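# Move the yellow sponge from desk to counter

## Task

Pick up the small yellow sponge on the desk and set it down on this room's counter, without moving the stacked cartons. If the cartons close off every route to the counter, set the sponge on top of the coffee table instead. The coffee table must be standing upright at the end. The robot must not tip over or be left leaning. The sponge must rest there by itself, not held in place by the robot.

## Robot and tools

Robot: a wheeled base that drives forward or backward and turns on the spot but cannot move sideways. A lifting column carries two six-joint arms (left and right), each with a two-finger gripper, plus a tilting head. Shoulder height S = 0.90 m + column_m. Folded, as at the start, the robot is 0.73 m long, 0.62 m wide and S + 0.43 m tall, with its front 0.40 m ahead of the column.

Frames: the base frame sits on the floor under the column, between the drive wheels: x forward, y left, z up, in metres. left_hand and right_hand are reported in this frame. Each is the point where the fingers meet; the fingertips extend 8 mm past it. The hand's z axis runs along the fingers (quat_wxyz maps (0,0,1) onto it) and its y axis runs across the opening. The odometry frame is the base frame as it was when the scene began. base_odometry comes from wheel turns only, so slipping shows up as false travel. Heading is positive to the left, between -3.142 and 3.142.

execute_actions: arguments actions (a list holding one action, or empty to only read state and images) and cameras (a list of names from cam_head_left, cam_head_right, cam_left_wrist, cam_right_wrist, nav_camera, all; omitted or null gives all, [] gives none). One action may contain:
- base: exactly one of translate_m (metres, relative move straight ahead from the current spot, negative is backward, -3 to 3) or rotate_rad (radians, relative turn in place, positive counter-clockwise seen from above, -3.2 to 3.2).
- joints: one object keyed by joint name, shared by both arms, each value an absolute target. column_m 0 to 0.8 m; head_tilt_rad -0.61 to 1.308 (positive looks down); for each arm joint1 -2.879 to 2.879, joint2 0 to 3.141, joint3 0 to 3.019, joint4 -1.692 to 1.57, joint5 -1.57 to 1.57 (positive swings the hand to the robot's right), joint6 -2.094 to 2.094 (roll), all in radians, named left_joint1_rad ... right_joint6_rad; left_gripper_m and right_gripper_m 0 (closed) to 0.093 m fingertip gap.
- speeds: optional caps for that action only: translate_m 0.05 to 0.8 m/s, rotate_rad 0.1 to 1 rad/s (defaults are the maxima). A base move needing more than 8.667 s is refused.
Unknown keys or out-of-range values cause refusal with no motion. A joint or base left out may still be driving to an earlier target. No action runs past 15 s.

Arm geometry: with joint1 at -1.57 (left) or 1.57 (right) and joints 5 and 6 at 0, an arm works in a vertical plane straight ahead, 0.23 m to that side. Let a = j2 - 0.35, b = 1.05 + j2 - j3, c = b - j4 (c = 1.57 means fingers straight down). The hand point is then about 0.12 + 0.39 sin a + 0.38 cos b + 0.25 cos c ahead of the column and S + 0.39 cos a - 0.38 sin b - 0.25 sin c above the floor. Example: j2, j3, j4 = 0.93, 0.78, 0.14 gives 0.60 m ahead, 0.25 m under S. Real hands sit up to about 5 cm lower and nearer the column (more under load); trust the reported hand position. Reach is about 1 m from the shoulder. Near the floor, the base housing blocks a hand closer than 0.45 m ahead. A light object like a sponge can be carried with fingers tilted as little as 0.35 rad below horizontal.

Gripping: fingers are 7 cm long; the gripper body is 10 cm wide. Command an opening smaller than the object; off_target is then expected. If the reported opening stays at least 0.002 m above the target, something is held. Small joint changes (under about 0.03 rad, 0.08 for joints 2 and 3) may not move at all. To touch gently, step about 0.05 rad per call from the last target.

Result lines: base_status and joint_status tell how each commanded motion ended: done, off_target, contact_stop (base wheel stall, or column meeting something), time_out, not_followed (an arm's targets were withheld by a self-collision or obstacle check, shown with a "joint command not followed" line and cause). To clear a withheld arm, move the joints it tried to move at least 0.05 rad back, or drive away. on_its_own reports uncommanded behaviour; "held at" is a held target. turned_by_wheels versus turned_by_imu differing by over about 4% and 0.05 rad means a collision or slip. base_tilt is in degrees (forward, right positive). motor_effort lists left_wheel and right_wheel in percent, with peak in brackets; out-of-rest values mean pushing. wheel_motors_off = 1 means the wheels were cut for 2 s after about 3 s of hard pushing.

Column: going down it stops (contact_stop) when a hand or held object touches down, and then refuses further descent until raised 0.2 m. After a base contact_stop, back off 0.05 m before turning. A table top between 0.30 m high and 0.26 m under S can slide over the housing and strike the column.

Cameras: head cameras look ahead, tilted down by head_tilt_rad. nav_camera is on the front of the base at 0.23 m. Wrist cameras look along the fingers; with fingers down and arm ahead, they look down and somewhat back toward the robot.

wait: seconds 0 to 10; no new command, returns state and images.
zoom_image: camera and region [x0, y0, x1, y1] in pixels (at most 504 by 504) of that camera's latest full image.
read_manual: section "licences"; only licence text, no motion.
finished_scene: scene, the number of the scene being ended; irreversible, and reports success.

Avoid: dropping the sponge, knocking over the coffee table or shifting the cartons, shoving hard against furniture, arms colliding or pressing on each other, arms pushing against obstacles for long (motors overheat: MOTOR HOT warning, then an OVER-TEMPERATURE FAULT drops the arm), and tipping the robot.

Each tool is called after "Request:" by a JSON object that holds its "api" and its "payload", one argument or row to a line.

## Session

Request:
{"api": "execute_actions", "payload": {
  "actions": []
}}

Scene clock: 0.00 s.
base_odometry: x=+0.000 y=+0.000 heading=+0.000 (m, m, rad; odometry frame)
turned_by_wheels: +0.000 (rad since the last result)
turned_by_imu: +0.000 (rad since the last result)
base_tilt: forward=+0.1 right=-0.3 (deg)
base_status: not commanded
joint_positions: column_m=+0.553 head_tilt_rad=+0.865 left_joint1_rad=-1.571 left_joint2_rad=+0.904 left_joint3_rad=+0.412 left_joint4_rad=-0.918 left_joint5_rad=-0.005 left_joint6_rad=-0.066 left_gripper_m=+0.095 right_joint1_rad=+1.579 right_joint2_rad=+0.920 right_joint3_rad=+0.438 right_joint4_rad=-0.987 right_joint5_rad=+0.025 right_joint6_rad=+0.077 right_gripper_m=+0.095
joint_status: not commanded
wheel_motors_off: 0
motor_effort: left_wheel=+1 right_wheel=+4 (%)
left_hand: x=+0.1494 y=+0.2253 z=+1.2441 quat_wxyz=(+0.428, +0.029, -0.903, -0.016) (m; base frame)
right_hand: x=+0.1493 y=-0.2281 z=+1.2525 quat_wxyz=(+0.455, -0.025, -0.890, +0.027) (m; base frame)
pictures: cam_head_left, cam_head_right, cam_left_wrist, cam_right_wrist, nav_camera
Images, in order (width x height): cam_head_left 672x504, cam_head_right 672x504, cam_left_wrist 616x616, cam_right_wrist 616x616, nav_camera 672x504.

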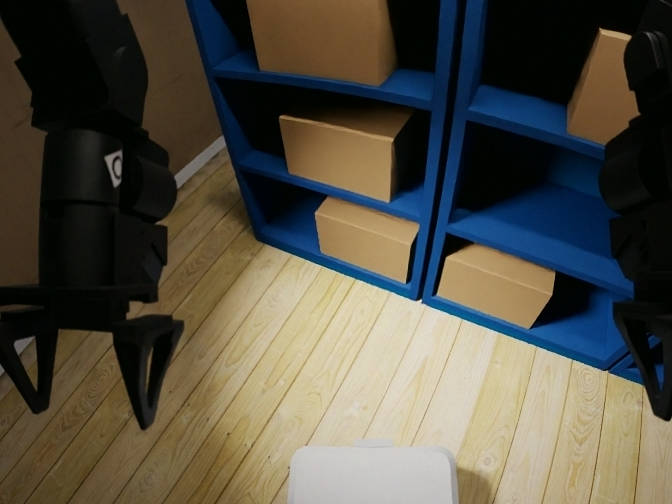

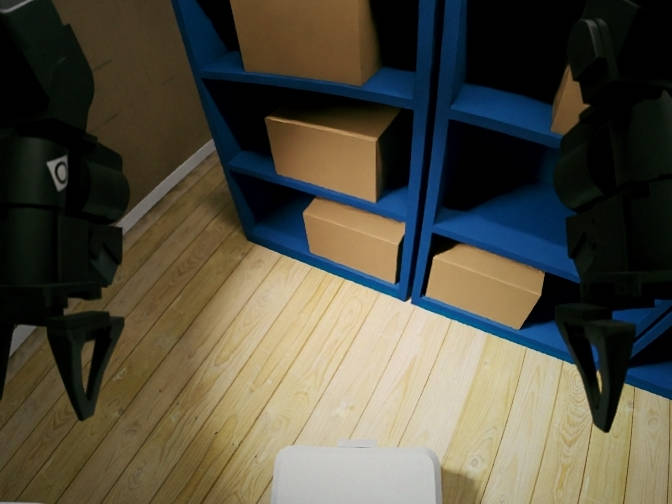

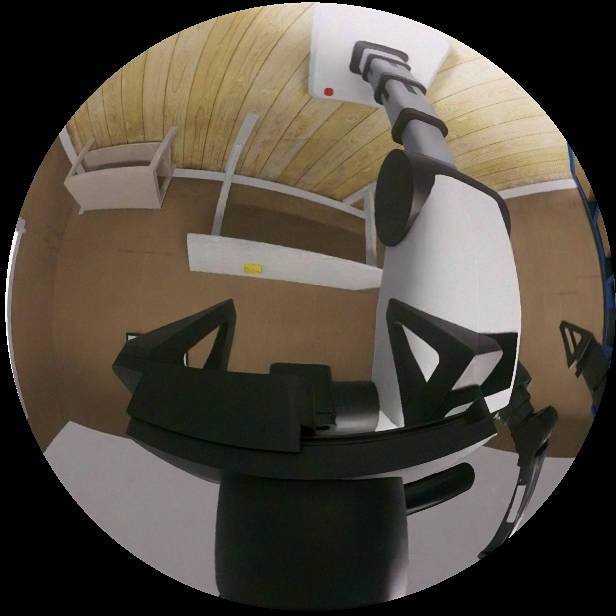

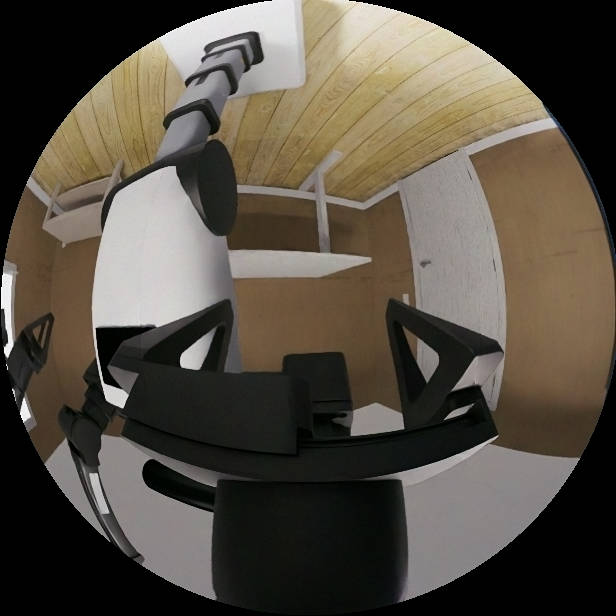

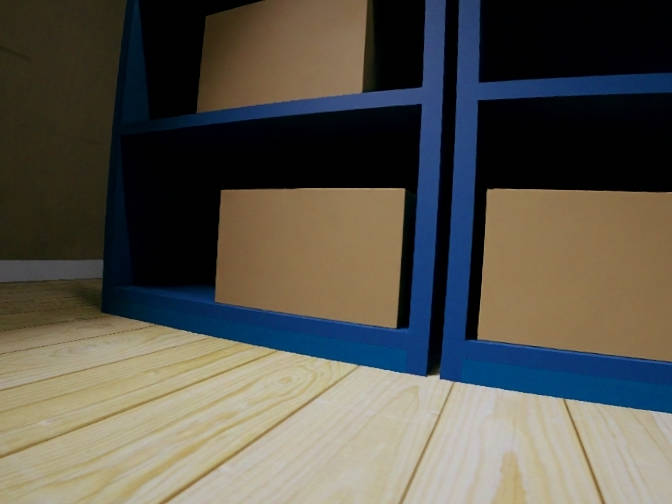

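Request:
{"api": "execute_actions", "payload": {
  "actions": [
    {"base":{"rotate_rad":2.95},"joints":{"right_joint2_rad":1.25,"right_joint3_rad":1.4,"right_joint4_rad":-0.67,"right_joint5_rad":-0.01,"right_joint6_rad":0,"head_tilt_rad":0.65}}
  ],
  "cameras": ["cam_head_left","cam_head_right","cam_right_wrist","nav_camera"]
}}

Scene clock: 11.83 s.
base_odometry: x=+0.000 y=+0.000 heading=+2.949 (m, m, rad; odometry frame)
turned_by_wheels: +2.949 (rad since the last result)
turned_by_imu: +2.959 (rad since the last result)
base_tilt: forward=+0.2 right=-0.3 (deg)
base_status: done
joint_positions: column_m=+0.553 head_tilt_rad=+0.667 left_joint1_rad=-1.571 left_joint2_rad=+0.904 left_joint3_rad=+0.412 left_joint4_rad=-0.918 left_joint5_rad=-0.005 left_joint6_rad=-0.066 left_gripper_m=+0.095 right_joint1_rad=+1.577 right_joint2_rad=+1.248 right_joint3_rad=+1.395 right_joint4_rad=-0.669 right_joint5_rad=-0.008 right_joint6_rad=+0.007 right_gripper_m=+0.095
joint_status: all done
wheel_motors_off: 0
motor_effort: left_wheel=-2(33) right_wheel=+3(35) (%)
left_hand: x=+0.1494 y=+0.2253 z=+1.2441 quat_wxyz=(+0.428, +0.029, -0.903, -0.016) (m; base frame)
right_hand: x=+0.6636 y=-0.2206 z=+1.1483 quat_wxyz=(-0.001, -0.002, -1.000, -0.007) (m; base frame)
pictures: cam_head_left, cam_head_right, cam_right_wrist, nav_camera
Images, in order (width x height): cam_head_left 672x504, cam_head_right 672x504, cam_right_wrist 616x616, nav_camera 672x504.

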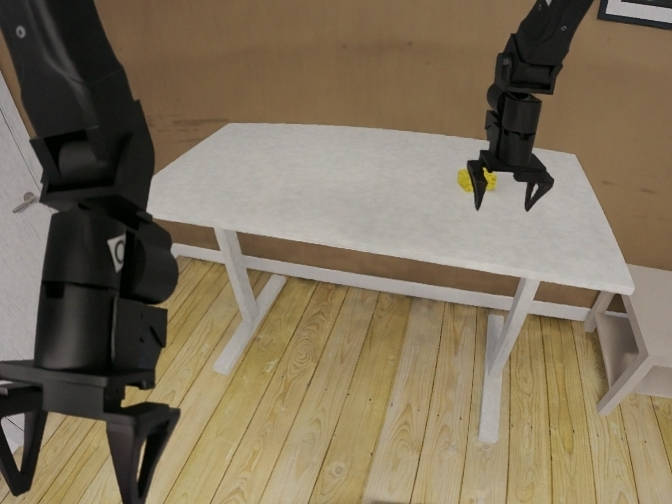

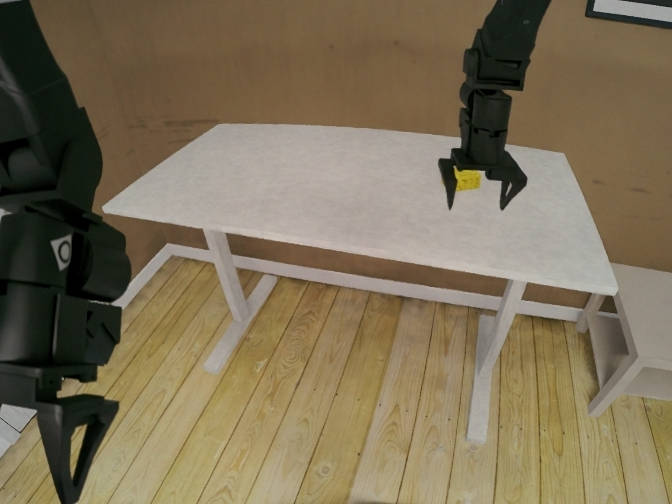

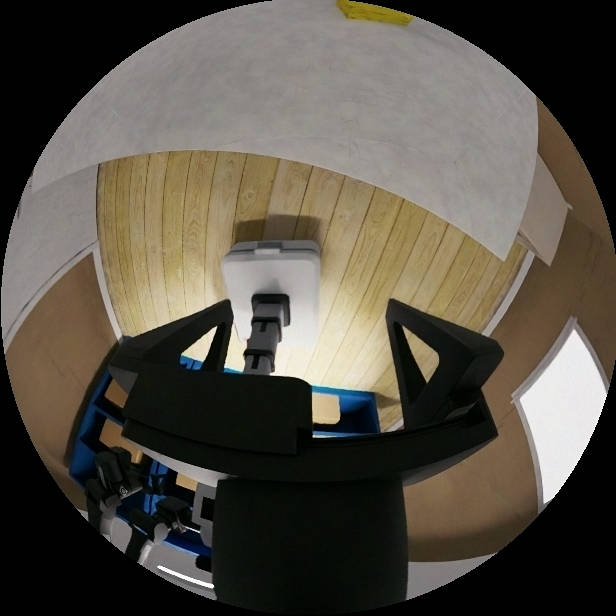

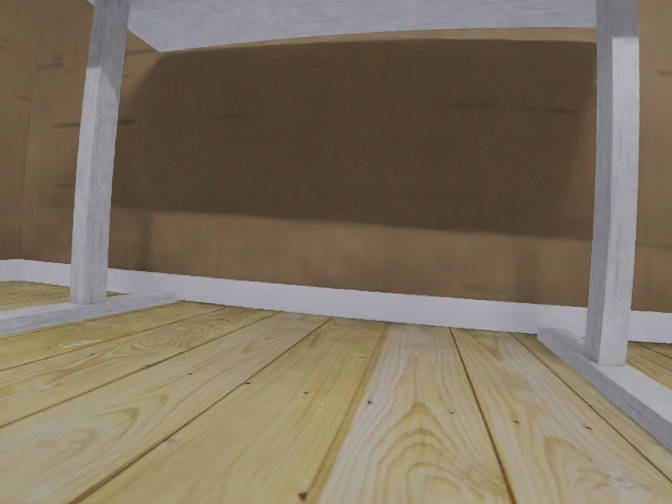

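Request:
{"api": "execute_actions", "payload": {
  "actions": [
    {"base":{"rotate_rad":-0.085},"joints":{"right_joint2_rad":1.45,"right_joint3_rad":1.9,"right_joint4_rad":-0.97}}
  ],
  "cameras": []
}}

Request:
{"api": "execute_actions", "payload": {
  "actions": [
    {"base":{"translate_m":0.3},"joints":{"column_m":0.48}}
  ],
  "cameras": ["cam_head_right","cam_right_wrist"]
}}

Scene clock: 19.60 s.
base_odometry: x=+0.000 y=+0.000 heading=+2.865 (m, m, rad; odometry frame)
turned_by_wheels: -0.084 (rad since the last result)
turned_by_imu: -0.086 (rad since the last result)
base_tilt: forward=+0.2 right=-0.3 (deg)
base_status: done
joint_positions: column_m=+0.553 head_tilt_rad=+0.667 left_joint1_rad=-1.571 left_joint2_rad=+0.904 left_joint3_rad=+0.412 left_joint4_rad=-0.918 left_joint5_rad=-0.005 left_joint6_rad=-0.066 left_gripper_m=+0.095 right_joint1_rad=+1.577 right_joint2_rad=+1.443 right_joint3_rad=+1.877 right_joint4_rad=-0.968 right_joint5_rad=-0.009 right_joint6_rad=+0.007 right_gripper_m=+0.095
joint_status: all done
wheel_motors_off: 0
motor_effort: left_wheel=+6(21) right_wheel=-4(18) (%)
left_hand: x=+0.1494 y=+0.2253 z=+1.2441 quat_wxyz=(+0.428, +0.029, -0.903, -0.016) (m; base frame)
right_hand: x=+0.7759 y=-0.2205 z=+1.1646 quat_wxyz=(+0.005, -0.002, -1.000, -0.007) (m; base frame)
pictures: none
No camera images: the call's "cameras" was empty. Leave "cameras" out to get every camera's image.

Scene clock: 21.63 s.
base_odometry: x=-0.289 y=+0.082 heading=+2.867 (m, m, rad; odometry frame)
turned_by_wheels: +0.001 (rad since the last result)
turned_by_imu: +0.001 (rad since the last result)
base_tilt: forward=+0.2 right=-0.3 (deg)
base_status: done
joint_positions: column_m=+0.480 head_tilt_rad=+0.666 left_joint1_rad=-1.571 left_joint2_rad=+0.903 left_joint3_rad=+0.414 left_joint4_rad=-0.918 left_joint5_rad=-0.005 left_joint6_rad=-0.066 left_gripper_m=+0.095 right_joint1_rad=+1.577 right_joint2_rad=+1.443 right_joint3_rad=+1.877 right_joint4_rad=-0.968 right_joint5_rad=-0.009 right_joint6_rad=+0.007 right_gripper_m=+0.095
joint_status: all done
wheel_motors_off: 0
motor_effort: left_wheel=+1(52) right_wheel=+0(43) (%)
left_hand: x=+0.1503 y=+0.2253 z=+1.1713 quat_wxyz=(+0.427, +0.029, -0.904, -0.016) (m; base frame)
right_hand: x=+0.7759 y=-0.2205 z=+1.0921 quat_wxyz=(+0.005, -0.002, -1.000, -0.007) (m; base frame)
pictures: cam_head_right, cam_right_wrist
Images, in order (width x height): cam_head_right 672x504, cam_right_wrist 616x616.

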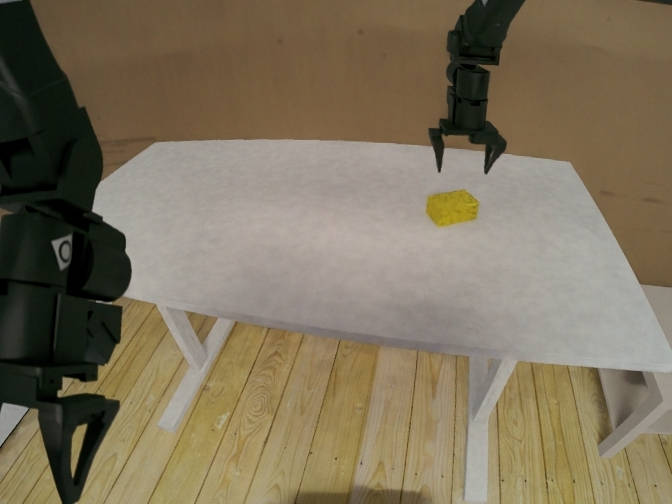

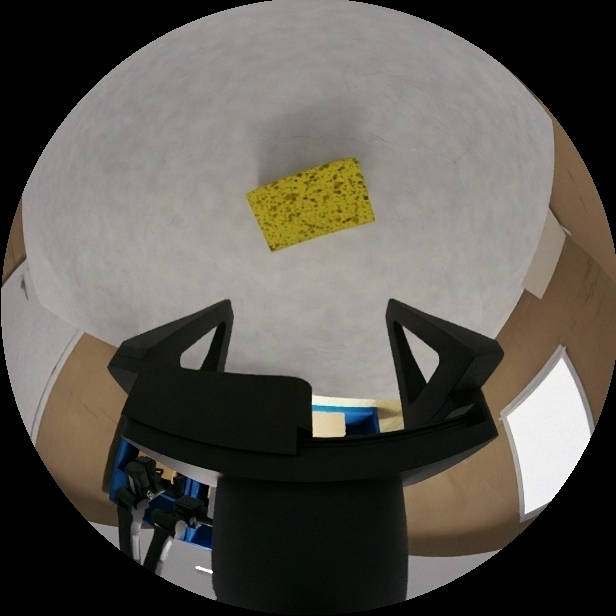

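Request:
{"api": "execute_actions", "payload": {
  "actions": [
    {"base":{"translate_m":0.035},"joints":{"right_joint6_rad":1.26,"column_m":0.41}}
  ],
  "cameras": ["cam_head_right","cam_right_wrist"]
}}

Scene clock: 30.70 s.
base_odometry: x=-0.322 y=+0.091 heading=+2.867 (m, m, rad; odometry frame)
turned_by_wheels: +0.001 (rad since the last result)
turned_by_imu: +0.000 (rad since the last result)
base_tilt: forward=+0.2 right=-0.4 (deg)
base_status: done
joint_positions: column_m=+0.410 head_tilt_rad=+0.666 left_joint1_rad=-1.571 left_joint2_rad=+0.903 left_joint3_rad=+0.414 left_joint4_rad=-0.918 left_joint5_rad=-0.005 left_joint6_rad=-0.066 left_gripper_m=+0.095 right_joint1_rad=+1.577 right_joint2_rad=+1.443 right_joint3_rad=+1.878 right_joint4_rad=-0.968 right_joint5_rad=-0.009 right_joint6_rad=+1.253 right_gripper_m=+0.095
joint_status: all done
wheel_motors_off: 0
motor_effort: left_wheel=+1(35) right_wheel=-1(32) (%)
left_hand: x=+0.1507 y=+0.2253 z=+1.1011 quat_wxyz=(+0.427, +0.029, -0.904, -0.016) (m; base frame)
right_hand: x=+0.7763 y=-0.2205 z=+1.0223 quat_wxyz=(+0.008, -0.585, -0.811, -0.003) (m; base frame)
pictures: cam_head_right, cam_right_wrist
Images, in order (width x height): cam_head_right 672x504, cam_right_wrist 616x616.

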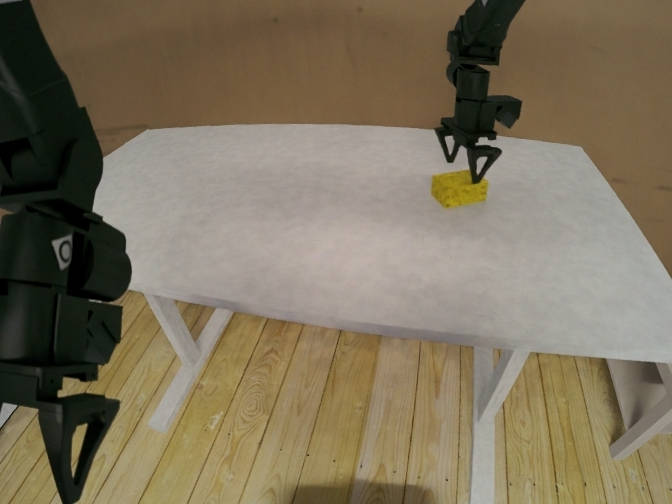

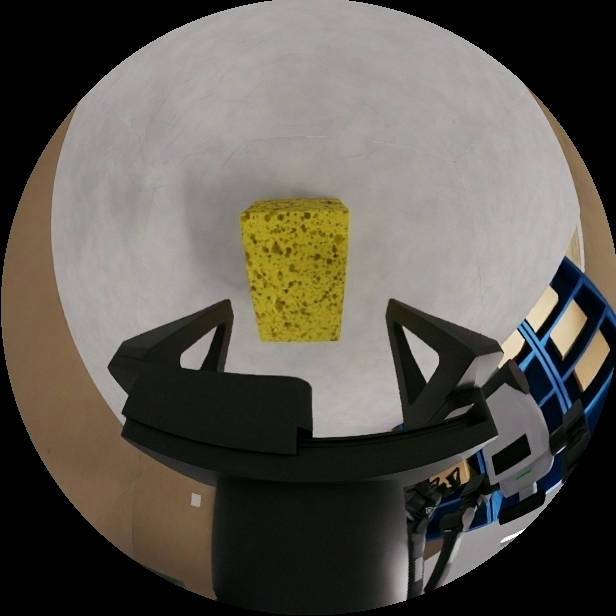

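Request:
{"api": "execute_actions", "payload": {
  "actions": [
    {"base":{"translate_m":0.008},"joints":{"column_m":0.355}}
  ],
  "cameras": ["cam_right_wrist"]
}}

Request:
{"api": "execute_actions", "payload": {
  "actions": [
    {"joints":{"right_gripper_m":0.03}}
  ],
  "cameras": ["cam_head_right"]
}}

Scene clock: 38.40 s.
base_odometry: x=-0.330 y=+0.093 heading=+2.867 (m, m, rad; odometry frame)
turned_by_wheels: +0.000 (rad since the last result)
turned_by_imu: +0.000 (rad since the last result)
base_tilt: forward=+0.2 right=-0.2 (deg)
base_status: done
joint_positions: column_m=+0.355 head_tilt_rad=+0.666 left_joint1_rad=-1.571 left_joint2_rad=+0.903 left_joint3_rad=+0.414 left_joint4_rad=-0.918 left_joint5_rad=-0.005 left_joint6_rad=-0.066 left_gripper_m=+0.095 right_joint1_rad=+1.577 right_joint2_rad=+1.443 right_joint3_rad=+1.878 right_joint4_rad=-0.968 right_joint5_rad=-0.009 right_joint6_rad=+1.253 right_gripper_m=+0.095
joint_status: all done
wheel_motors_off: 0
motor_effort: left_wheel=+1(34) right_wheel=-1(26) (%)
left_hand: x=+0.1505 y=+0.2253 z=+1.0462 quat_wxyz=(+0.427, +0.029, -0.904, -0.016) (m; base frame)
right_hand: x=+0.7762 y=-0.2205 z=+0.9673 quat_wxyz=(+0.008, -0.585, -0.811, -0.002) (m; base frame)
pictures: cam_right_wrist
Images, in order (width x height): cam_right_wrist 616x616.

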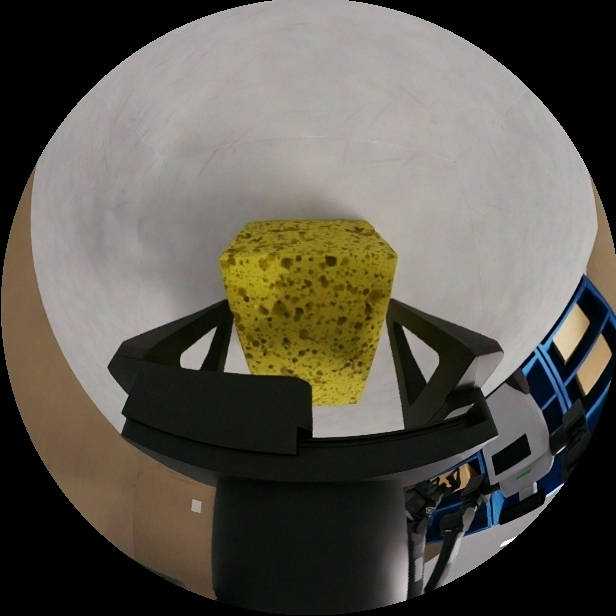

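Scene clock: 39.03 s.
base_odometry: x=-0.330 y=+0.093 heading=+2.867 (m, m, rad; odometry frame)
turned_by_wheels: +0.000 (rad since the last result)
turned_by_imu: +0.000 (rad since the last result)
base_tilt: forward=+0.1 right=-0.4 (deg)
base_status: not commanded
joint_positions: column_m=+0.355 head_tilt_rad=+0.666 left_joint1_rad=-1.571 left_joint2_rad=+0.903 left_joint3_rad=+0.414 left_joint4_rad=-0.918 left_joint5_rad=-0.005 left_joint6_rad=-0.066 left_gripper_m=+0.095 right_joint1_rad=+1.577 right_joint2_rad=+1.443 right_joint3_rad=+1.878 right_joint4_rad=-0.968 right_joint5_rad=-0.009 right_joint6_rad=+1.253 right_gripper_m=+0.059
joint_status: right_gripper_m off_target (ended at +0.059, target +0.030)
wheel_motors_off: 0
motor_effort: left_wheel=+1(1) right_wheel=-1(0) (%)
left_hand: x=+0.1505 y=+0.2253 z=+1.0462 quat_wxyz=(+0.427, +0.029, -0.904, -0.016) (m; base frame)
right_hand: x=+0.7762 y=-0.2205 z=+0.9673 quat_wxyz=(+0.008, -0.585, -0.811, -0.002) (m; base frame)
pictures: cam_head_right
Images, in order (width x height): cam_head_right 672x504.

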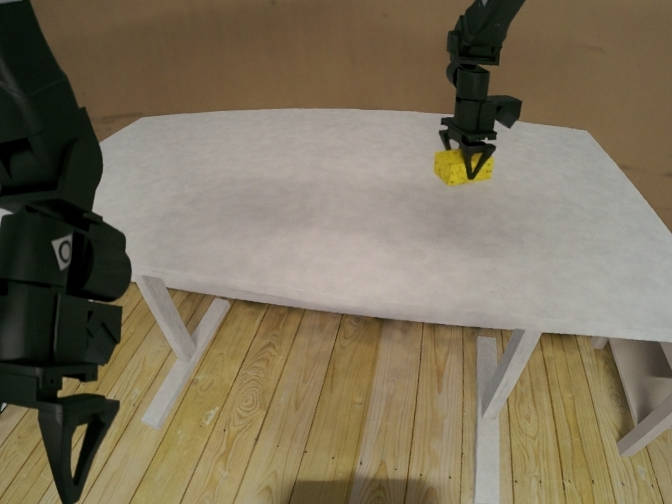

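Request:
{"api": "execute_actions", "payload": {
  "actions": [
    {"joints":{"column_m":0.41}}
  ],
  "cameras": []
}}

Request:
{"api": "execute_actions", "payload": {
  "actions": [
    {"base":{"translate_m":-0.4},"joints":{"column_m":0.55}}
  ],
  "cameras": []
}}

Request:
{"api": "execute_actions", "payload": {
  "actions": [
    {"base":{"rotate_rad":-1.85},"joints":{"right_joint2_rad":0.91,"right_joint3_rad":0.5,"right_joint4_rad":-0.6,"right_joint6_rad":0}}
  ],
  "cameras": ["cam_head_left"]
}}

Request:
{"api": "execute_actions", "payload": {
  "actions": [
    {"base":{"translate_m":1.3}}
  ],
  "cameras": ["cam_head_left","nav_camera"]
}}

Request:
{"api": "execute_actions", "payload": {
  "actions": [
    {"base":{"rotate_rad":-1.1}}
  ],
  "cameras": ["cam_head_left","nav_camera"]
}}

Scene clock: 53.60 s.
base_odometry: x=-0.330 y=+0.093 heading=+2.867 (m, m, rad; odometry frame)
turned_by_wheels: +0.000 (rad since the last result)
turned_by_imu: +0.000 (rad since the last result)
base_tilt: forward=+0.2 right=-0.3 (deg)
base_status: not commanded
joint_positions: column_m=+0.410 head_tilt_rad=+0.666 left_joint1_rad=-1.571 left_joint2_rad=+0.903 left_joint3_rad=+0.414 left_joint4_rad=-0.918 left_joint5_rad=-0.005 left_joint6_rad=-0.066 left_gripper_m=+0.095 right_joint1_rad=+1.577 right_joint2_rad=+1.443 right_joint3_rad=+1.878 right_joint4_rad=-0.968 right_joint5_rad=-0.009 right_joint6_rad=+1.253 right_gripper_m=+0.059
joint_status: all done
wheel_motors_off: 0
motor_effort: left_wheel=+1(2) right_wheel=-1(1) (%)
left_hand: x=+0.1505 y=+0.2253 z=+1.1011 quat_wxyz=(+0.427, +0.029, -0.904, -0.016) (m; base frame)
right_hand: x=+0.7762 y=-0.2205 z=+1.0222 quat_wxyz=(+0.008, -0.585, -0.811, -0.002) (m; base frame)
pictures: none
No camera images: the call's "cameras" was empty. Leave "cameras" out to get every camera's image.

Scene clock: 56.00 s.
base_odometry: x=+0.055 y=-0.015 heading=+2.869 (m, m, rad; odometry frame)
turned_by_wheels: +0.001 (rad since the last result)
turned_by_imu: +0.001 (rad since the last result)
base_tilt: forward=+0.2 right=-0.3 (deg)
base_status: done
joint_positions: column_m=+0.550 head_tilt_rad=+0.666 left_joint1_rad=-1.571 left_joint2_rad=+0.903 left_joint3_rad=+0.409 left_joint4_rad=-0.918 left_joint5_rad=-0.005 left_joint6_rad=-0.066 left_gripper_m=+0.095 right_joint1_rad=+1.577 right_joint2_rad=+1.443 right_joint3_rad=+1.878 right_joint4_rad=-0.969 right_joint5_rad=-0.009 right_joint6_rad=+1.253 right_gripper_m=+0.059
joint_status: all done
wheel_motors_off: 0
motor_effort: left_wheel=+1(39) right_wheel=-1(28) (%)
left_hand: x=+0.1480 y=+0.2253 z=+1.2420 quat_wxyz=(+0.429, +0.029, -0.903, -0.016) (m; base frame)
right_hand: x=+0.7759 y=-0.2205 z=+1.1622 quat_wxyz=(+0.009, -0.585, -0.811, -0.002) (m; base frame)
pictures: none
No camera images: the call's "cameras" was empty. Leave "cameras" out to get every camera's image.

Scene clock: 59.17 s.
base_odometry: x=+0.055 y=-0.015 heading=+1.019 (m, m, rad; odometry frame)
turned_by_wheels: -1.849 (rad since the last result)
turned_by_imu: -1.855 (rad since the last result)
base_tilt: forward=+0.1 right=-0.3 (deg)
base_status: done
joint_positions: column_m=+0.550 head_tilt_rad=+0.666 left_joint1_rad=-1.571 left_joint2_rad=+0.903 left_joint3_rad=+0.412 left_joint4_rad=-0.918 left_joint5_rad=-0.005 left_joint6_rad=-0.066 left_gripper_m=+0.095 right_joint1_rad=+1.580 right_joint2_rad=+0.924 right_joint3_rad=+0.499 right_joint4_rad=-0.600 right_joint5_rad=-0.009 right_joint6_rad=+0.008 right_gripper_m=+0.059
joint_status: all done
wheel_motors_off: 0
motor_effort: left_wheel=+3(41) right_wheel=-2(33) (%)
left_hand: x=+0.1494 y=+0.2253 z=+1.2415 quat_wxyz=(+0.428, +0.029, -0.903, -0.016) (m; base frame)
right_hand: x=+0.2537 y=-0.2208 z=+1.1788 quat_wxyz=(+0.248, -0.002, -0.969, -0.007) (m; base frame)
pictures: cam_head_left
Images, in order (width x height): cam_head_left 672x504.

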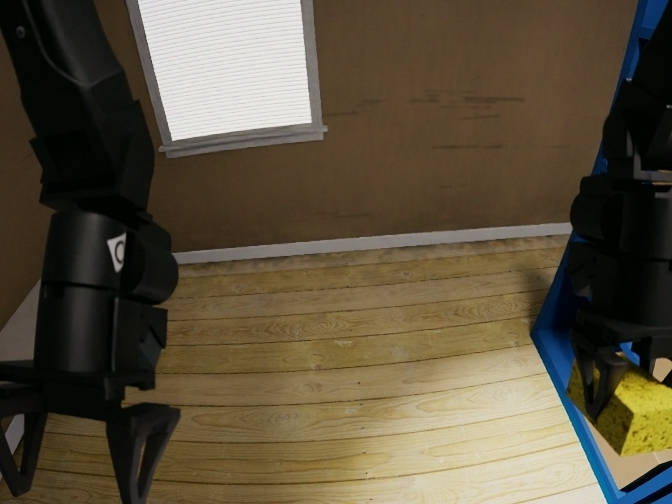

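Scene clock: 62.93 s.
base_odometry: x=+0.736 y=+1.092 heading=+1.019 (m, m, rad; odometry frame)
turned_by_wheels: +0.000 (rad since the last result)
turned_by_imu: -0.002 (rad since the last result)
base_tilt: forward=+0.2 right=-0.3 (deg)
base_status: done
joint_positions: column_m=+0.550 head_tilt_rad=+0.666 left_joint1_rad=-1.571 left_joint2_rad=+0.903 left_joint3_rad=+0.414 left_joint4_rad=-0.918 left_joint5_rad=-0.005 left_joint6_rad=-0.066 left_gripper_m=+0.095 right_joint1_rad=+1.580 right_joint2_rad=+0.920 right_joint3_rad=+0.502 right_joint4_rad=-0.600 right_joint5_rad=-0.009 right_joint6_rad=+0.008 right_gripper_m=+0.059
joint_status: not commanded
wheel_motors_off: 0
motor_effort: left_wheel=+0(49) right_wheel=+0(35) (%)
left_hand: x=+0.1504 y=+0.2253 z=+1.2411 quat_wxyz=(+0.427, +0.029, -0.904, -0.016) (m; base frame)
right_hand: x=+0.2563 y=-0.2208 z=+1.1790 quat_wxyz=(+0.245, -0.002, -0.970, -0.007) (m; base frame)
pictures: cam_head_left, nav_camera
Images, in order (width x height): cam_head_left 672x504, nav_camera 672x504.

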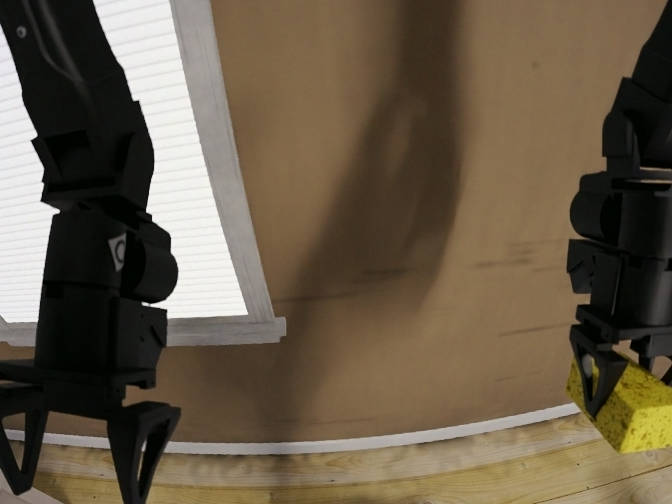

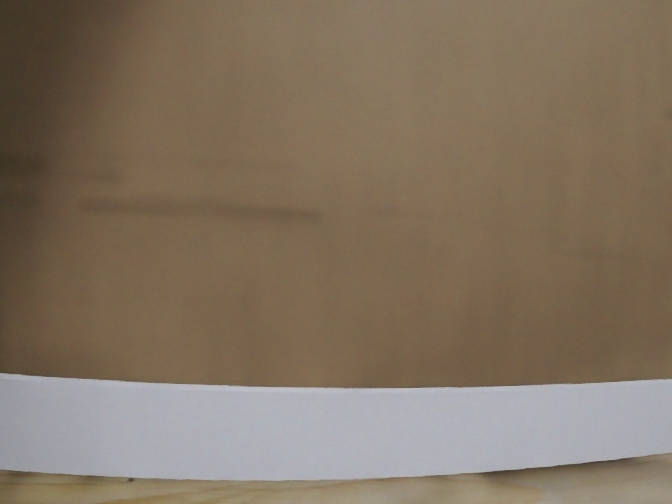

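Scene clock: 65.33 s.
base_odometry: x=+0.736 y=+1.092 heading=-0.080 (m, m, rad; odometry frame)
turned_by_wheels: -1.100 (rad since the last result)
turned_by_imu: -1.101 (rad since the last result)
base_tilt: forward=+0.1 right=-0.3 (deg)
base_status: done
joint_positions: column_m=+0.550 head_tilt_rad=+0.666 left_joint1_rad=-1.571 left_joint2_rad=+0.903 left_joint3_rad=+0.413 left_joint4_rad=-0.918 left_joint5_rad=-0.005 left_joint6_rad=-0.066 left_gripper_m=+0.095 right_joint1_rad=+1.580 right_joint2_rad=+0.920 right_joint3_rad=+0.502 right_joint4_rad=-0.600 right_joint5_rad=-0.009 right_joint6_rad=+0.008 right_gripper_m=+0.059
joint_status: not commanded
wheel_motors_off: 0
motor_effort: left_wheel=+2(38) right_wheel=-2(34) (%)
left_hand: x=+0.1502 y=+0.2253 z=+1.2412 quat_wxyz=(+0.427, +0.029, -0.904, -0.016) (m; base frame)
right_hand: x=+0.2563 y=-0.2208 z=+1.1790 quat_wxyz=(+0.245, -0.002, -0.970, -0.007) (m; base frame)
pictures: cam_head_left, nav_camera
Images, in order (width x height): cam_head_left 672x504, nav_camera 672x504.

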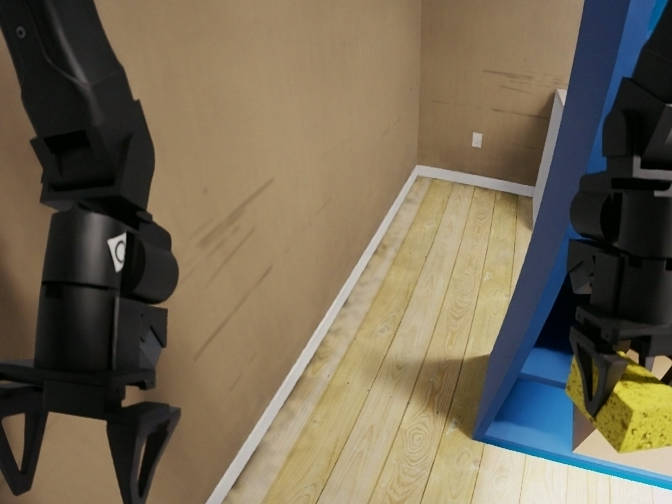

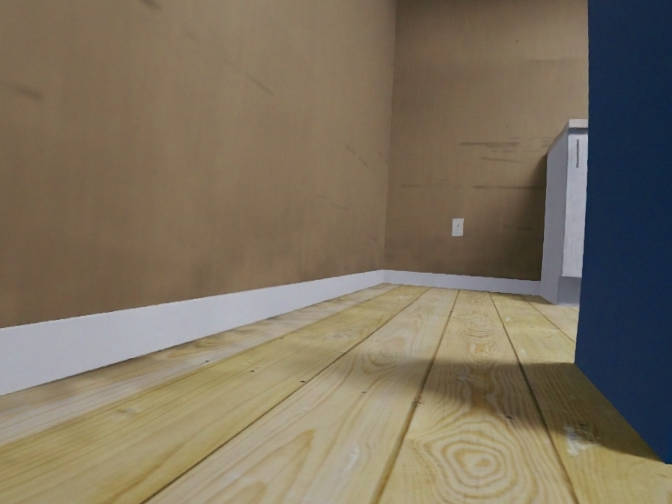

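Request:
{"api": "execute_actions", "payload": {
  "actions": [
    {"base":{"translate_m":0.6},"joints":{"head_tilt_rad":1.1}}
  ],
  "cameras": []
}}

Request:
{"api": "execute_actions", "payload": {
  "actions": [
    {"base":{"rotate_rad":-0.2}}
  ],
  "cameras": ["cam_head_left","nav_camera"]
}}

Scene clock: 76.90 s.
base_odometry: x=+1.334 y=+1.044 heading=-0.081 (m, m, rad; odometry frame)
turned_by_wheels: +0.000 (rad since the last result)
turned_by_imu: -0.001 (rad since the last result)
base_tilt: forward=+0.2 right=-0.3 (deg)
base_status: done
joint_positions: column_m=+0.550 head_tilt_rad=+1.099 left_joint1_rad=-1.571 left_joint2_rad=+0.903 left_joint3_rad=+0.414 left_joint4_rad=-0.918 left_joint5_rad=-0.005 left_joint6_rad=-0.066 left_gripper_m=+0.095 right_joint1_rad=+1.580 right_joint2_rad=+0.919 right_joint3_rad=+0.503 right_joint4_rad=-0.600 right_joint5_rad=-0.009 right_joint6_rad=+0.008 right_gripper_m=+0.059
joint_status: all done
wheel_motors_off: 0
motor_effort: left_wheel=+0(48) right_wheel=+1(36) (%)
left_hand: x=+0.1506 y=+0.2253 z=+1.2411 quat_wxyz=(+0.427, +0.029, -0.904, -0.016) (m; base frame)
right_hand: x=+0.2575 y=-0.2208 z=+1.1792 quat_wxyz=(+0.243, -0.002, -0.970, -0.007) (m; base frame)
pictures: none
No camera images: the call's "cameras" was empty. Leave "cameras" out to get every camera's image.

Scene clock: 78.17 s.
base_odometry: x=+1.335 y=+1.044 heading=-0.280 (m, m, rad; odometry frame)
turned_by_wheels: -0.199 (rad since the last result)
turned_by_imu: -0.197 (rad since the last result)
base_tilt: forward=+0.2 right=-0.4 (deg)
base_status: done
joint_positions: column_m=+0.550 head_tilt_rad=+1.099 left_joint1_rad=-1.571 left_joint2_rad=+0.903 left_joint3_rad=+0.414 left_joint4_rad=-0.918 left_joint5_rad=-0.005 left_joint6_rad=-0.066 left_gripper_m=+0.095 right_joint1_rad=+1.580 right_joint2_rad=+0.919 right_joint3_rad=+0.503 right_joint4_rad=-0.600 right_joint5_rad=-0.009 right_joint6_rad=+0.008 right_gripper_m=+0.059
joint_status: not commanded
wheel_motors_off: 0
motor_effort: left_wheel=+0(37) right_wheel=-1(33) (%)
left_hand: x=+0.1506 y=+0.2253 z=+1.2411 quat_wxyz=(+0.427, +0.029, -0.904, -0.016) (m; base frame)
right_hand: x=+0.2575 y=-0.2208 z=+1.1792 quat_wxyz=(+0.243, -0.002, -0.970, -0.007) (m; base frame)
pictures: cam_head_left, nav_camera
Images, in order (width x height): cam_head_left 672x504, nav_camera 672x504.

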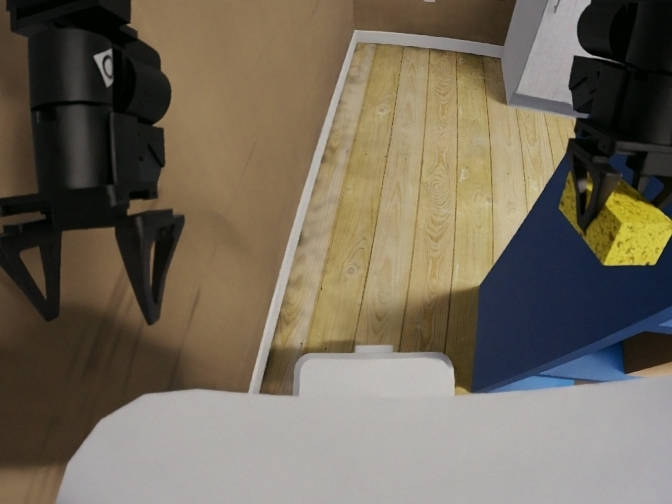

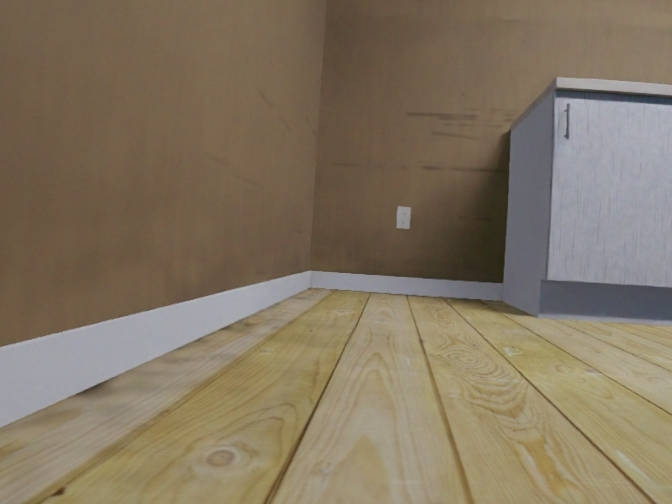

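Request:
{"api": "execute_actions", "payload": {
  "actions": [
    {"base":{"translate_m":0.35},"joints":{"head_tilt_rad":0.7}}
  ],
  "cameras": []
}}

Request:
{"api": "execute_actions", "payload": {
  "actions": [
    {"base":{"rotate_rad":-0.2}}
  ],
  "cameras": []
}}

Request:
{"api": "execute_actions", "payload": {
  "actions": [
    {"base":{"translate_m":0.75},"joints":{"column_m":0.4}}
  ],
  "cameras": []
}}

Request:
{"api": "execute_actions", "payload": {
  "actions": [
    {"base":{"rotate_rad":-0.41},"joints":{"right_joint2_rad":1.45,"right_joint3_rad":1.9,"right_joint4_rad":-0.97}}
  ],
  "cameras": ["cam_head_left","nav_camera","cam_right_wrist"]
}}

Scene clock: 89.80 s.
base_odometry: x=+1.671 y=+0.947 heading=-0.280 (m, m, rad; odometry frame)
turned_by_wheels: +0.000 (rad since the last result)
turned_by_imu: -0.001 (rad since the last result)
base_tilt: forward=+0.2 right=-0.3 (deg)
base_status: done
joint_positions: column_m=+0.550 head_tilt_rad=+0.716 left_joint1_rad=-1.571 left_joint2_rad=+0.903 left_joint3_rad=+0.414 left_joint4_rad=-0.918 left_joint5_rad=-0.005 left_joint6_rad=-0.066 left_gripper_m=+0.095 right_joint1_rad=+1.580 right_joint2_rad=+0.918 right_joint3_rad=+0.503 right_joint4_rad=-0.600 right_joint5_rad=-0.009 right_joint6_rad=+0.008 right_gripper_m=+0.059
joint_status: all done
wheel_motors_off: 0
motor_effort: left_wheel=-2(40) right_wheel=+1(37) (%)
left_hand: x=+0.1508 y=+0.2253 z=+1.2410 quat_wxyz=(+0.427, +0.029, -0.904, -0.016) (m; base frame)
right_hand: x=+0.2579 y=-0.2208 z=+1.1793 quat_wxyz=(+0.243, -0.002, -0.970, -0.007) (m; base frame)
pictures: none
No camera images: the call's "cameras" was empty. Leave "cameras" out to get every camera's image.

Scene clock: 91.07 s.
base_odometry: x=+1.671 y=+0.947 heading=-0.479 (m, m, rad; odometry frame)
turned_by_wheels: -0.199 (rad since the last result)
turned_by_imu: -0.197 (rad since the last result)
base_tilt: forward=+0.1 right=-0.3 (deg)
base_status: done
joint_positions: column_m=+0.550 head_tilt_rad=+0.716 left_joint1_rad=-1.571 left_joint2_rad=+0.903 left_joint3_rad=+0.414 left_joint4_rad=-0.918 left_joint5_rad=-0.005 left_joint6_rad=-0.066 left_gripper_m=+0.095 right_joint1_rad=+1.580 right_joint2_rad=+0.918 right_joint3_rad=+0.503 right_joint4_rad=-0.600 right_joint5_rad=-0.009 right_joint6_rad=+0.008 right_gripper_m=+0.059
joint_status: not commanded
wheel_motors_off: 0
motor_effort: left_wheel=+0(38) right_wheel=-1(33) (%)
left_hand: x=+0.1506 y=+0.2253 z=+1.2411 quat_wxyz=(+0.427, +0.029, -0.904, -0.016) (m; base frame)
right_hand: x=+0.2579 y=-0.2208 z=+1.1793 quat_wxyz=(+0.243, -0.002, -0.970, -0.007) (m; base frame)
pictures: none
No camera images: the call's "cameras" was empty. Leave "cameras" out to get every camera's image.

Scene clock: 93.90 s.
base_odometry: x=+2.337 y=+0.601 heading=-0.479 (m, m, rad; odometry frame)
turned_by_wheels: +0.000 (rad since the last result)
turned_by_imu: -0.001 (rad since the last result)
base_tilt: forward=+0.2 right=-0.3 (deg)
base_status: done
joint_positions: column_m=+0.400 head_tilt_rad=+0.716 left_joint1_rad=-1.571 left_joint2_rad=+0.903 left_joint3_rad=+0.414 left_joint4_rad=-0.918 left_joint5_rad=-0.005 left_joint6_rad=-0.066 left_gripper_m=+0.095 right_joint1_rad=+1.580 right_joint2_rad=+0.916 right_joint3_rad=+0.503 right_joint4_rad=-0.600 right_joint5_rad=-0.009 right_joint6_rad=+0.008 right_gripper_m=+0.059
joint_status: all done
wheel_motors_off: 0
motor_effort: left_wheel=+0(41) right_wheel=+1(38) (%)
left_hand: x=+0.1507 y=+0.2253 z=+1.0912 quat_wxyz=(+0.427, +0.029, -0.904, -0.016) (m; base frame)
right_hand: x=+0.2579 y=-0.2208 z=+1.0296 quat_wxyz=(+0.242, -0.002, -0.970, -0.007) (m; base frame)
pictures: none
No camera images: the call's "cameras" was empty. Leave "cameras" out to get every camera's image.

Scene clock: 95.77 s.
base_odometry: x=+2.337 y=+0.601 heading=-0.889 (m, m, rad; odometry frame)
turned_by_wheels: -0.409 (rad since the last result)
turned_by_imu: -0.408 (rad since the last result)
base_tilt: forward=+0.1 right=-0.4 (deg)
base_status: done
joint_positions: column_m=+0.400 head_tilt_rad=+0.716 left_joint1_rad=-1.571 left_joint2_rad=+0.903 left_joint3_rad=+0.414 left_joint4_rad=-0.918 left_joint5_rad=-0.005 left_joint6_rad=-0.066 left_gripper_m=+0.095 right_joint1_rad=+1.579 right_joint2_rad=+1.445 right_joint3_rad=+1.876 right_joint4_rad=-0.963 right_joint5_rad=-0.009 right_joint6_rad=+0.008 right_gripper_m=+0.059
joint_status: all done
wheel_motors_off: 0
motor_effort: left_wheel=+2(36) right_wheel=-4(36) (%)
left_hand: x=+0.1507 y=+0.2253 z=+1.0912 quat_wxyz=(+0.427, +0.029, -0.904, -0.016) (m; base frame)
right_hand: x=+0.7760 y=-0.2188 z=+1.0105 quat_wxyz=(+0.004, -0.002, -1.000, -0.008) (m; base frame)
pictures: cam_head_left, cam_right_wrist, nav_camera
Images, in order (width x height): cam_head_left 672x504, cam_right_wrist 616x616, nav_camera 672x504.

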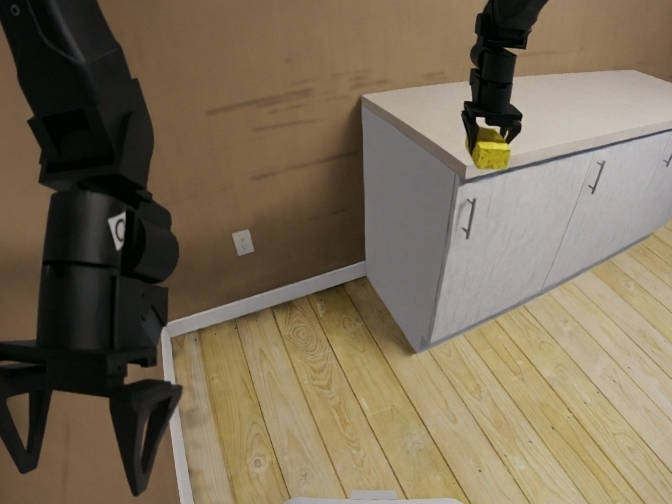

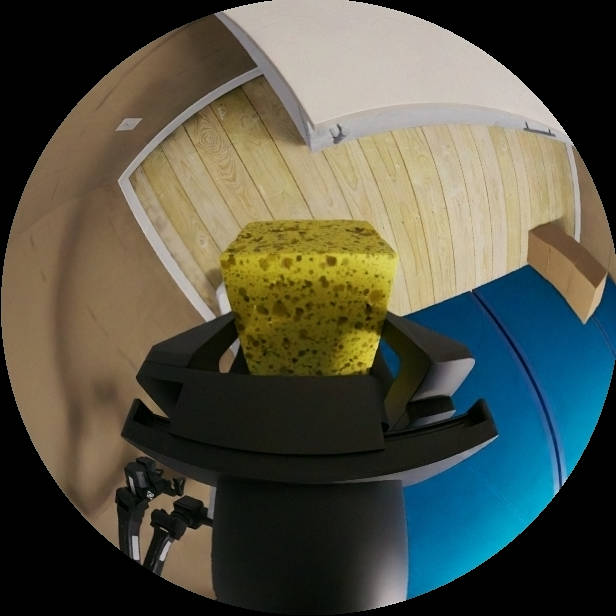

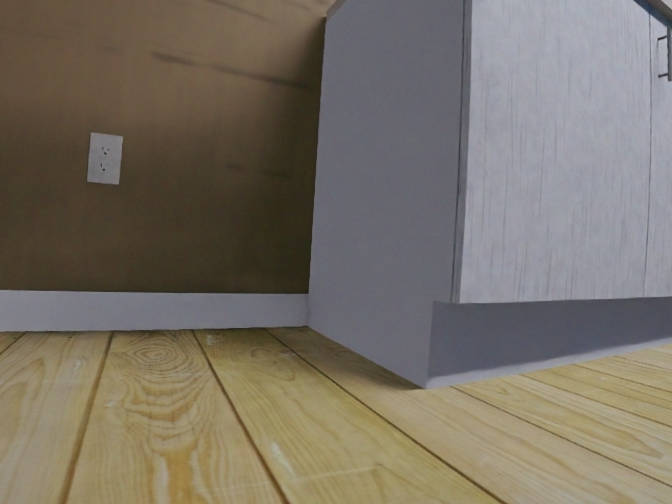

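Request:
{"api": "execute_actions", "payload": {
  "actions": [
    {"base":{"translate_m":0.46},"joints":{"column_m":0.36,"head_tilt_rad":0.5}}
  ],
  "cameras": ["cam_head_left"]
}}

Request:
{"api": "execute_actions", "payload": {
  "actions": [
    {"joints":{"column_m":0.31}}
  ],
  "cameras": ["cam_head_left","cam_right_wrist"]
}}

Scene clock: 103.37 s.
base_odometry: x=+2.627 y=+0.244 heading=-0.889 (m, m, rad; odometry frame)
turned_by_wheels: +0.000 (rad since the last result)
turned_by_imu: -0.002 (rad since the last result)
base_tilt: forward=+0.2 right=-0.4 (deg)
base_status: done
joint_positions: column_m=+0.360 head_tilt_rad=+0.518 left_joint1_rad=-1.571 left_joint2_rad=+0.903 left_joint3_rad=+0.414 left_joint4_rad=-0.918 left_joint5_rad=-0.005 left_joint6_rad=-0.066 left_gripper_m=+0.095 right_joint1_rad=+1.579 right_joint2_rad=+1.445 right_joint3_rad=+1.876 right_joint4_rad=-0.965 right_joint5_rad=-0.009 right_joint6_rad=+0.008 right_gripper_m=+0.059
joint_status: all done
wheel_motors_off: 0
motor_effort: left_wheel=+0(45) right_wheel=+0(36) (%)
left_hand: x=+0.1507 y=+0.2253 z=+1.0512 quat_wxyz=(+0.427, +0.029, -0.904, -0.016) (m; base frame)
right_hand: x=+0.7760 y=-0.2188 z=+0.9707 quat_wxyz=(+0.005, -0.002, -1.000, -0.008) (m; base frame)
pictures: cam_head_left
Images, in order (width x height): cam_head_left 672x504.

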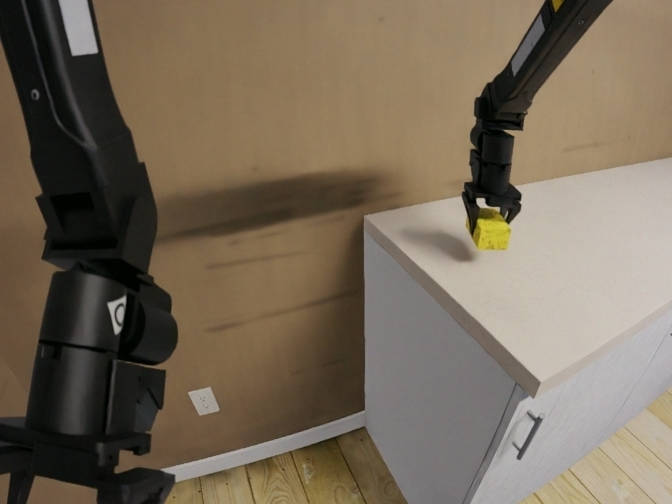

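Scene clock: 104.60 s.
base_odometry: x=+2.627 y=+0.244 heading=-0.889 (m, m, rad; odometry frame)
turned_by_wheels: +0.000 (rad since the last result)
turned_by_imu: +0.000 (rad since the last result)
base_tilt: forward=+0.2 right=-0.3 (deg)
base_status: not commanded
joint_positions: column_m=+0.310 head_tilt_rad=+0.518 left_joint1_rad=-1.571 left_joint2_rad=+0.903 left_joint3_rad=+0.414 left_joint4_rad=-0.918 left_joint5_rad=-0.005 left_joint6_rad=-0.066 left_gripper_m=+0.095 right_joint1_rad=+1.579 right_joint2_rad=+1.436 right_joint3_rad=+1.876 right_joint4_rad=-0.973 right_joint5_rad=-0.009 right_joint6_rad=+0.008 right_gripper_m=+0.059
joint_status: all done
wheel_motors_off: 0
motor_effort: left_wheel=-1(2) right_wheel=+2(3) (%)
left_hand: x=+0.1507 y=+0.2253 z=+1.0012 quat_wxyz=(+0.427, +0.029, -0.904, -0.016) (m; base frame)
right_hand: x=+0.7765 y=-0.2189 z=+0.9267 quat_wxyz=(+0.005, -0.002, -1.000, -0.008) (m; base frame)
pictures: cam_head_left, cam_right_wrist
Images, in order (width x height): cam_head_left 672x504, cam_right_wrist 616x616.

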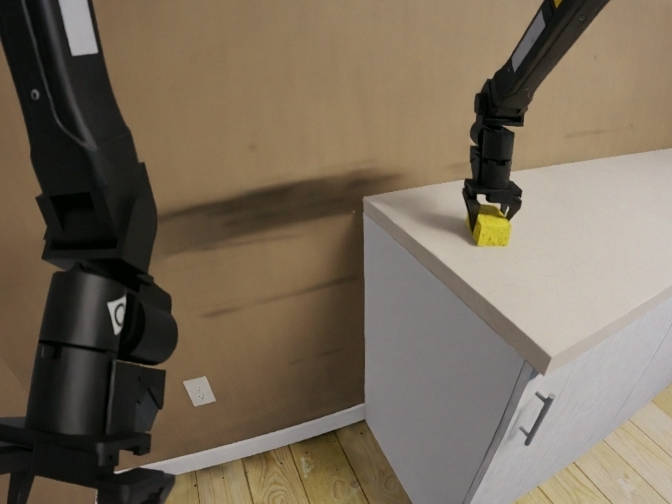

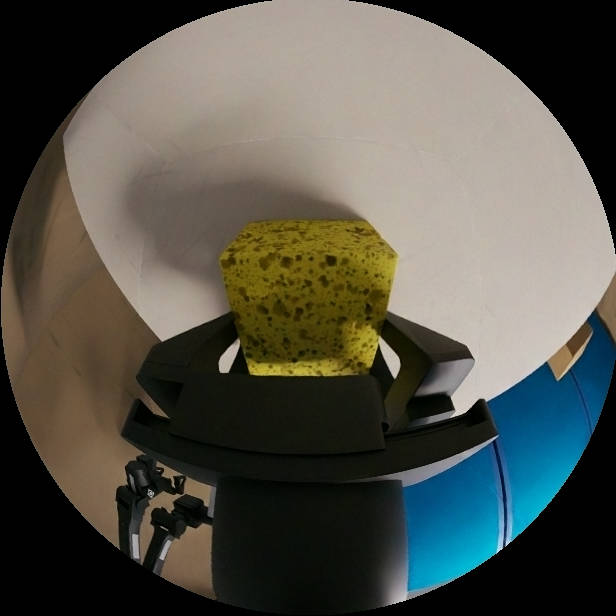

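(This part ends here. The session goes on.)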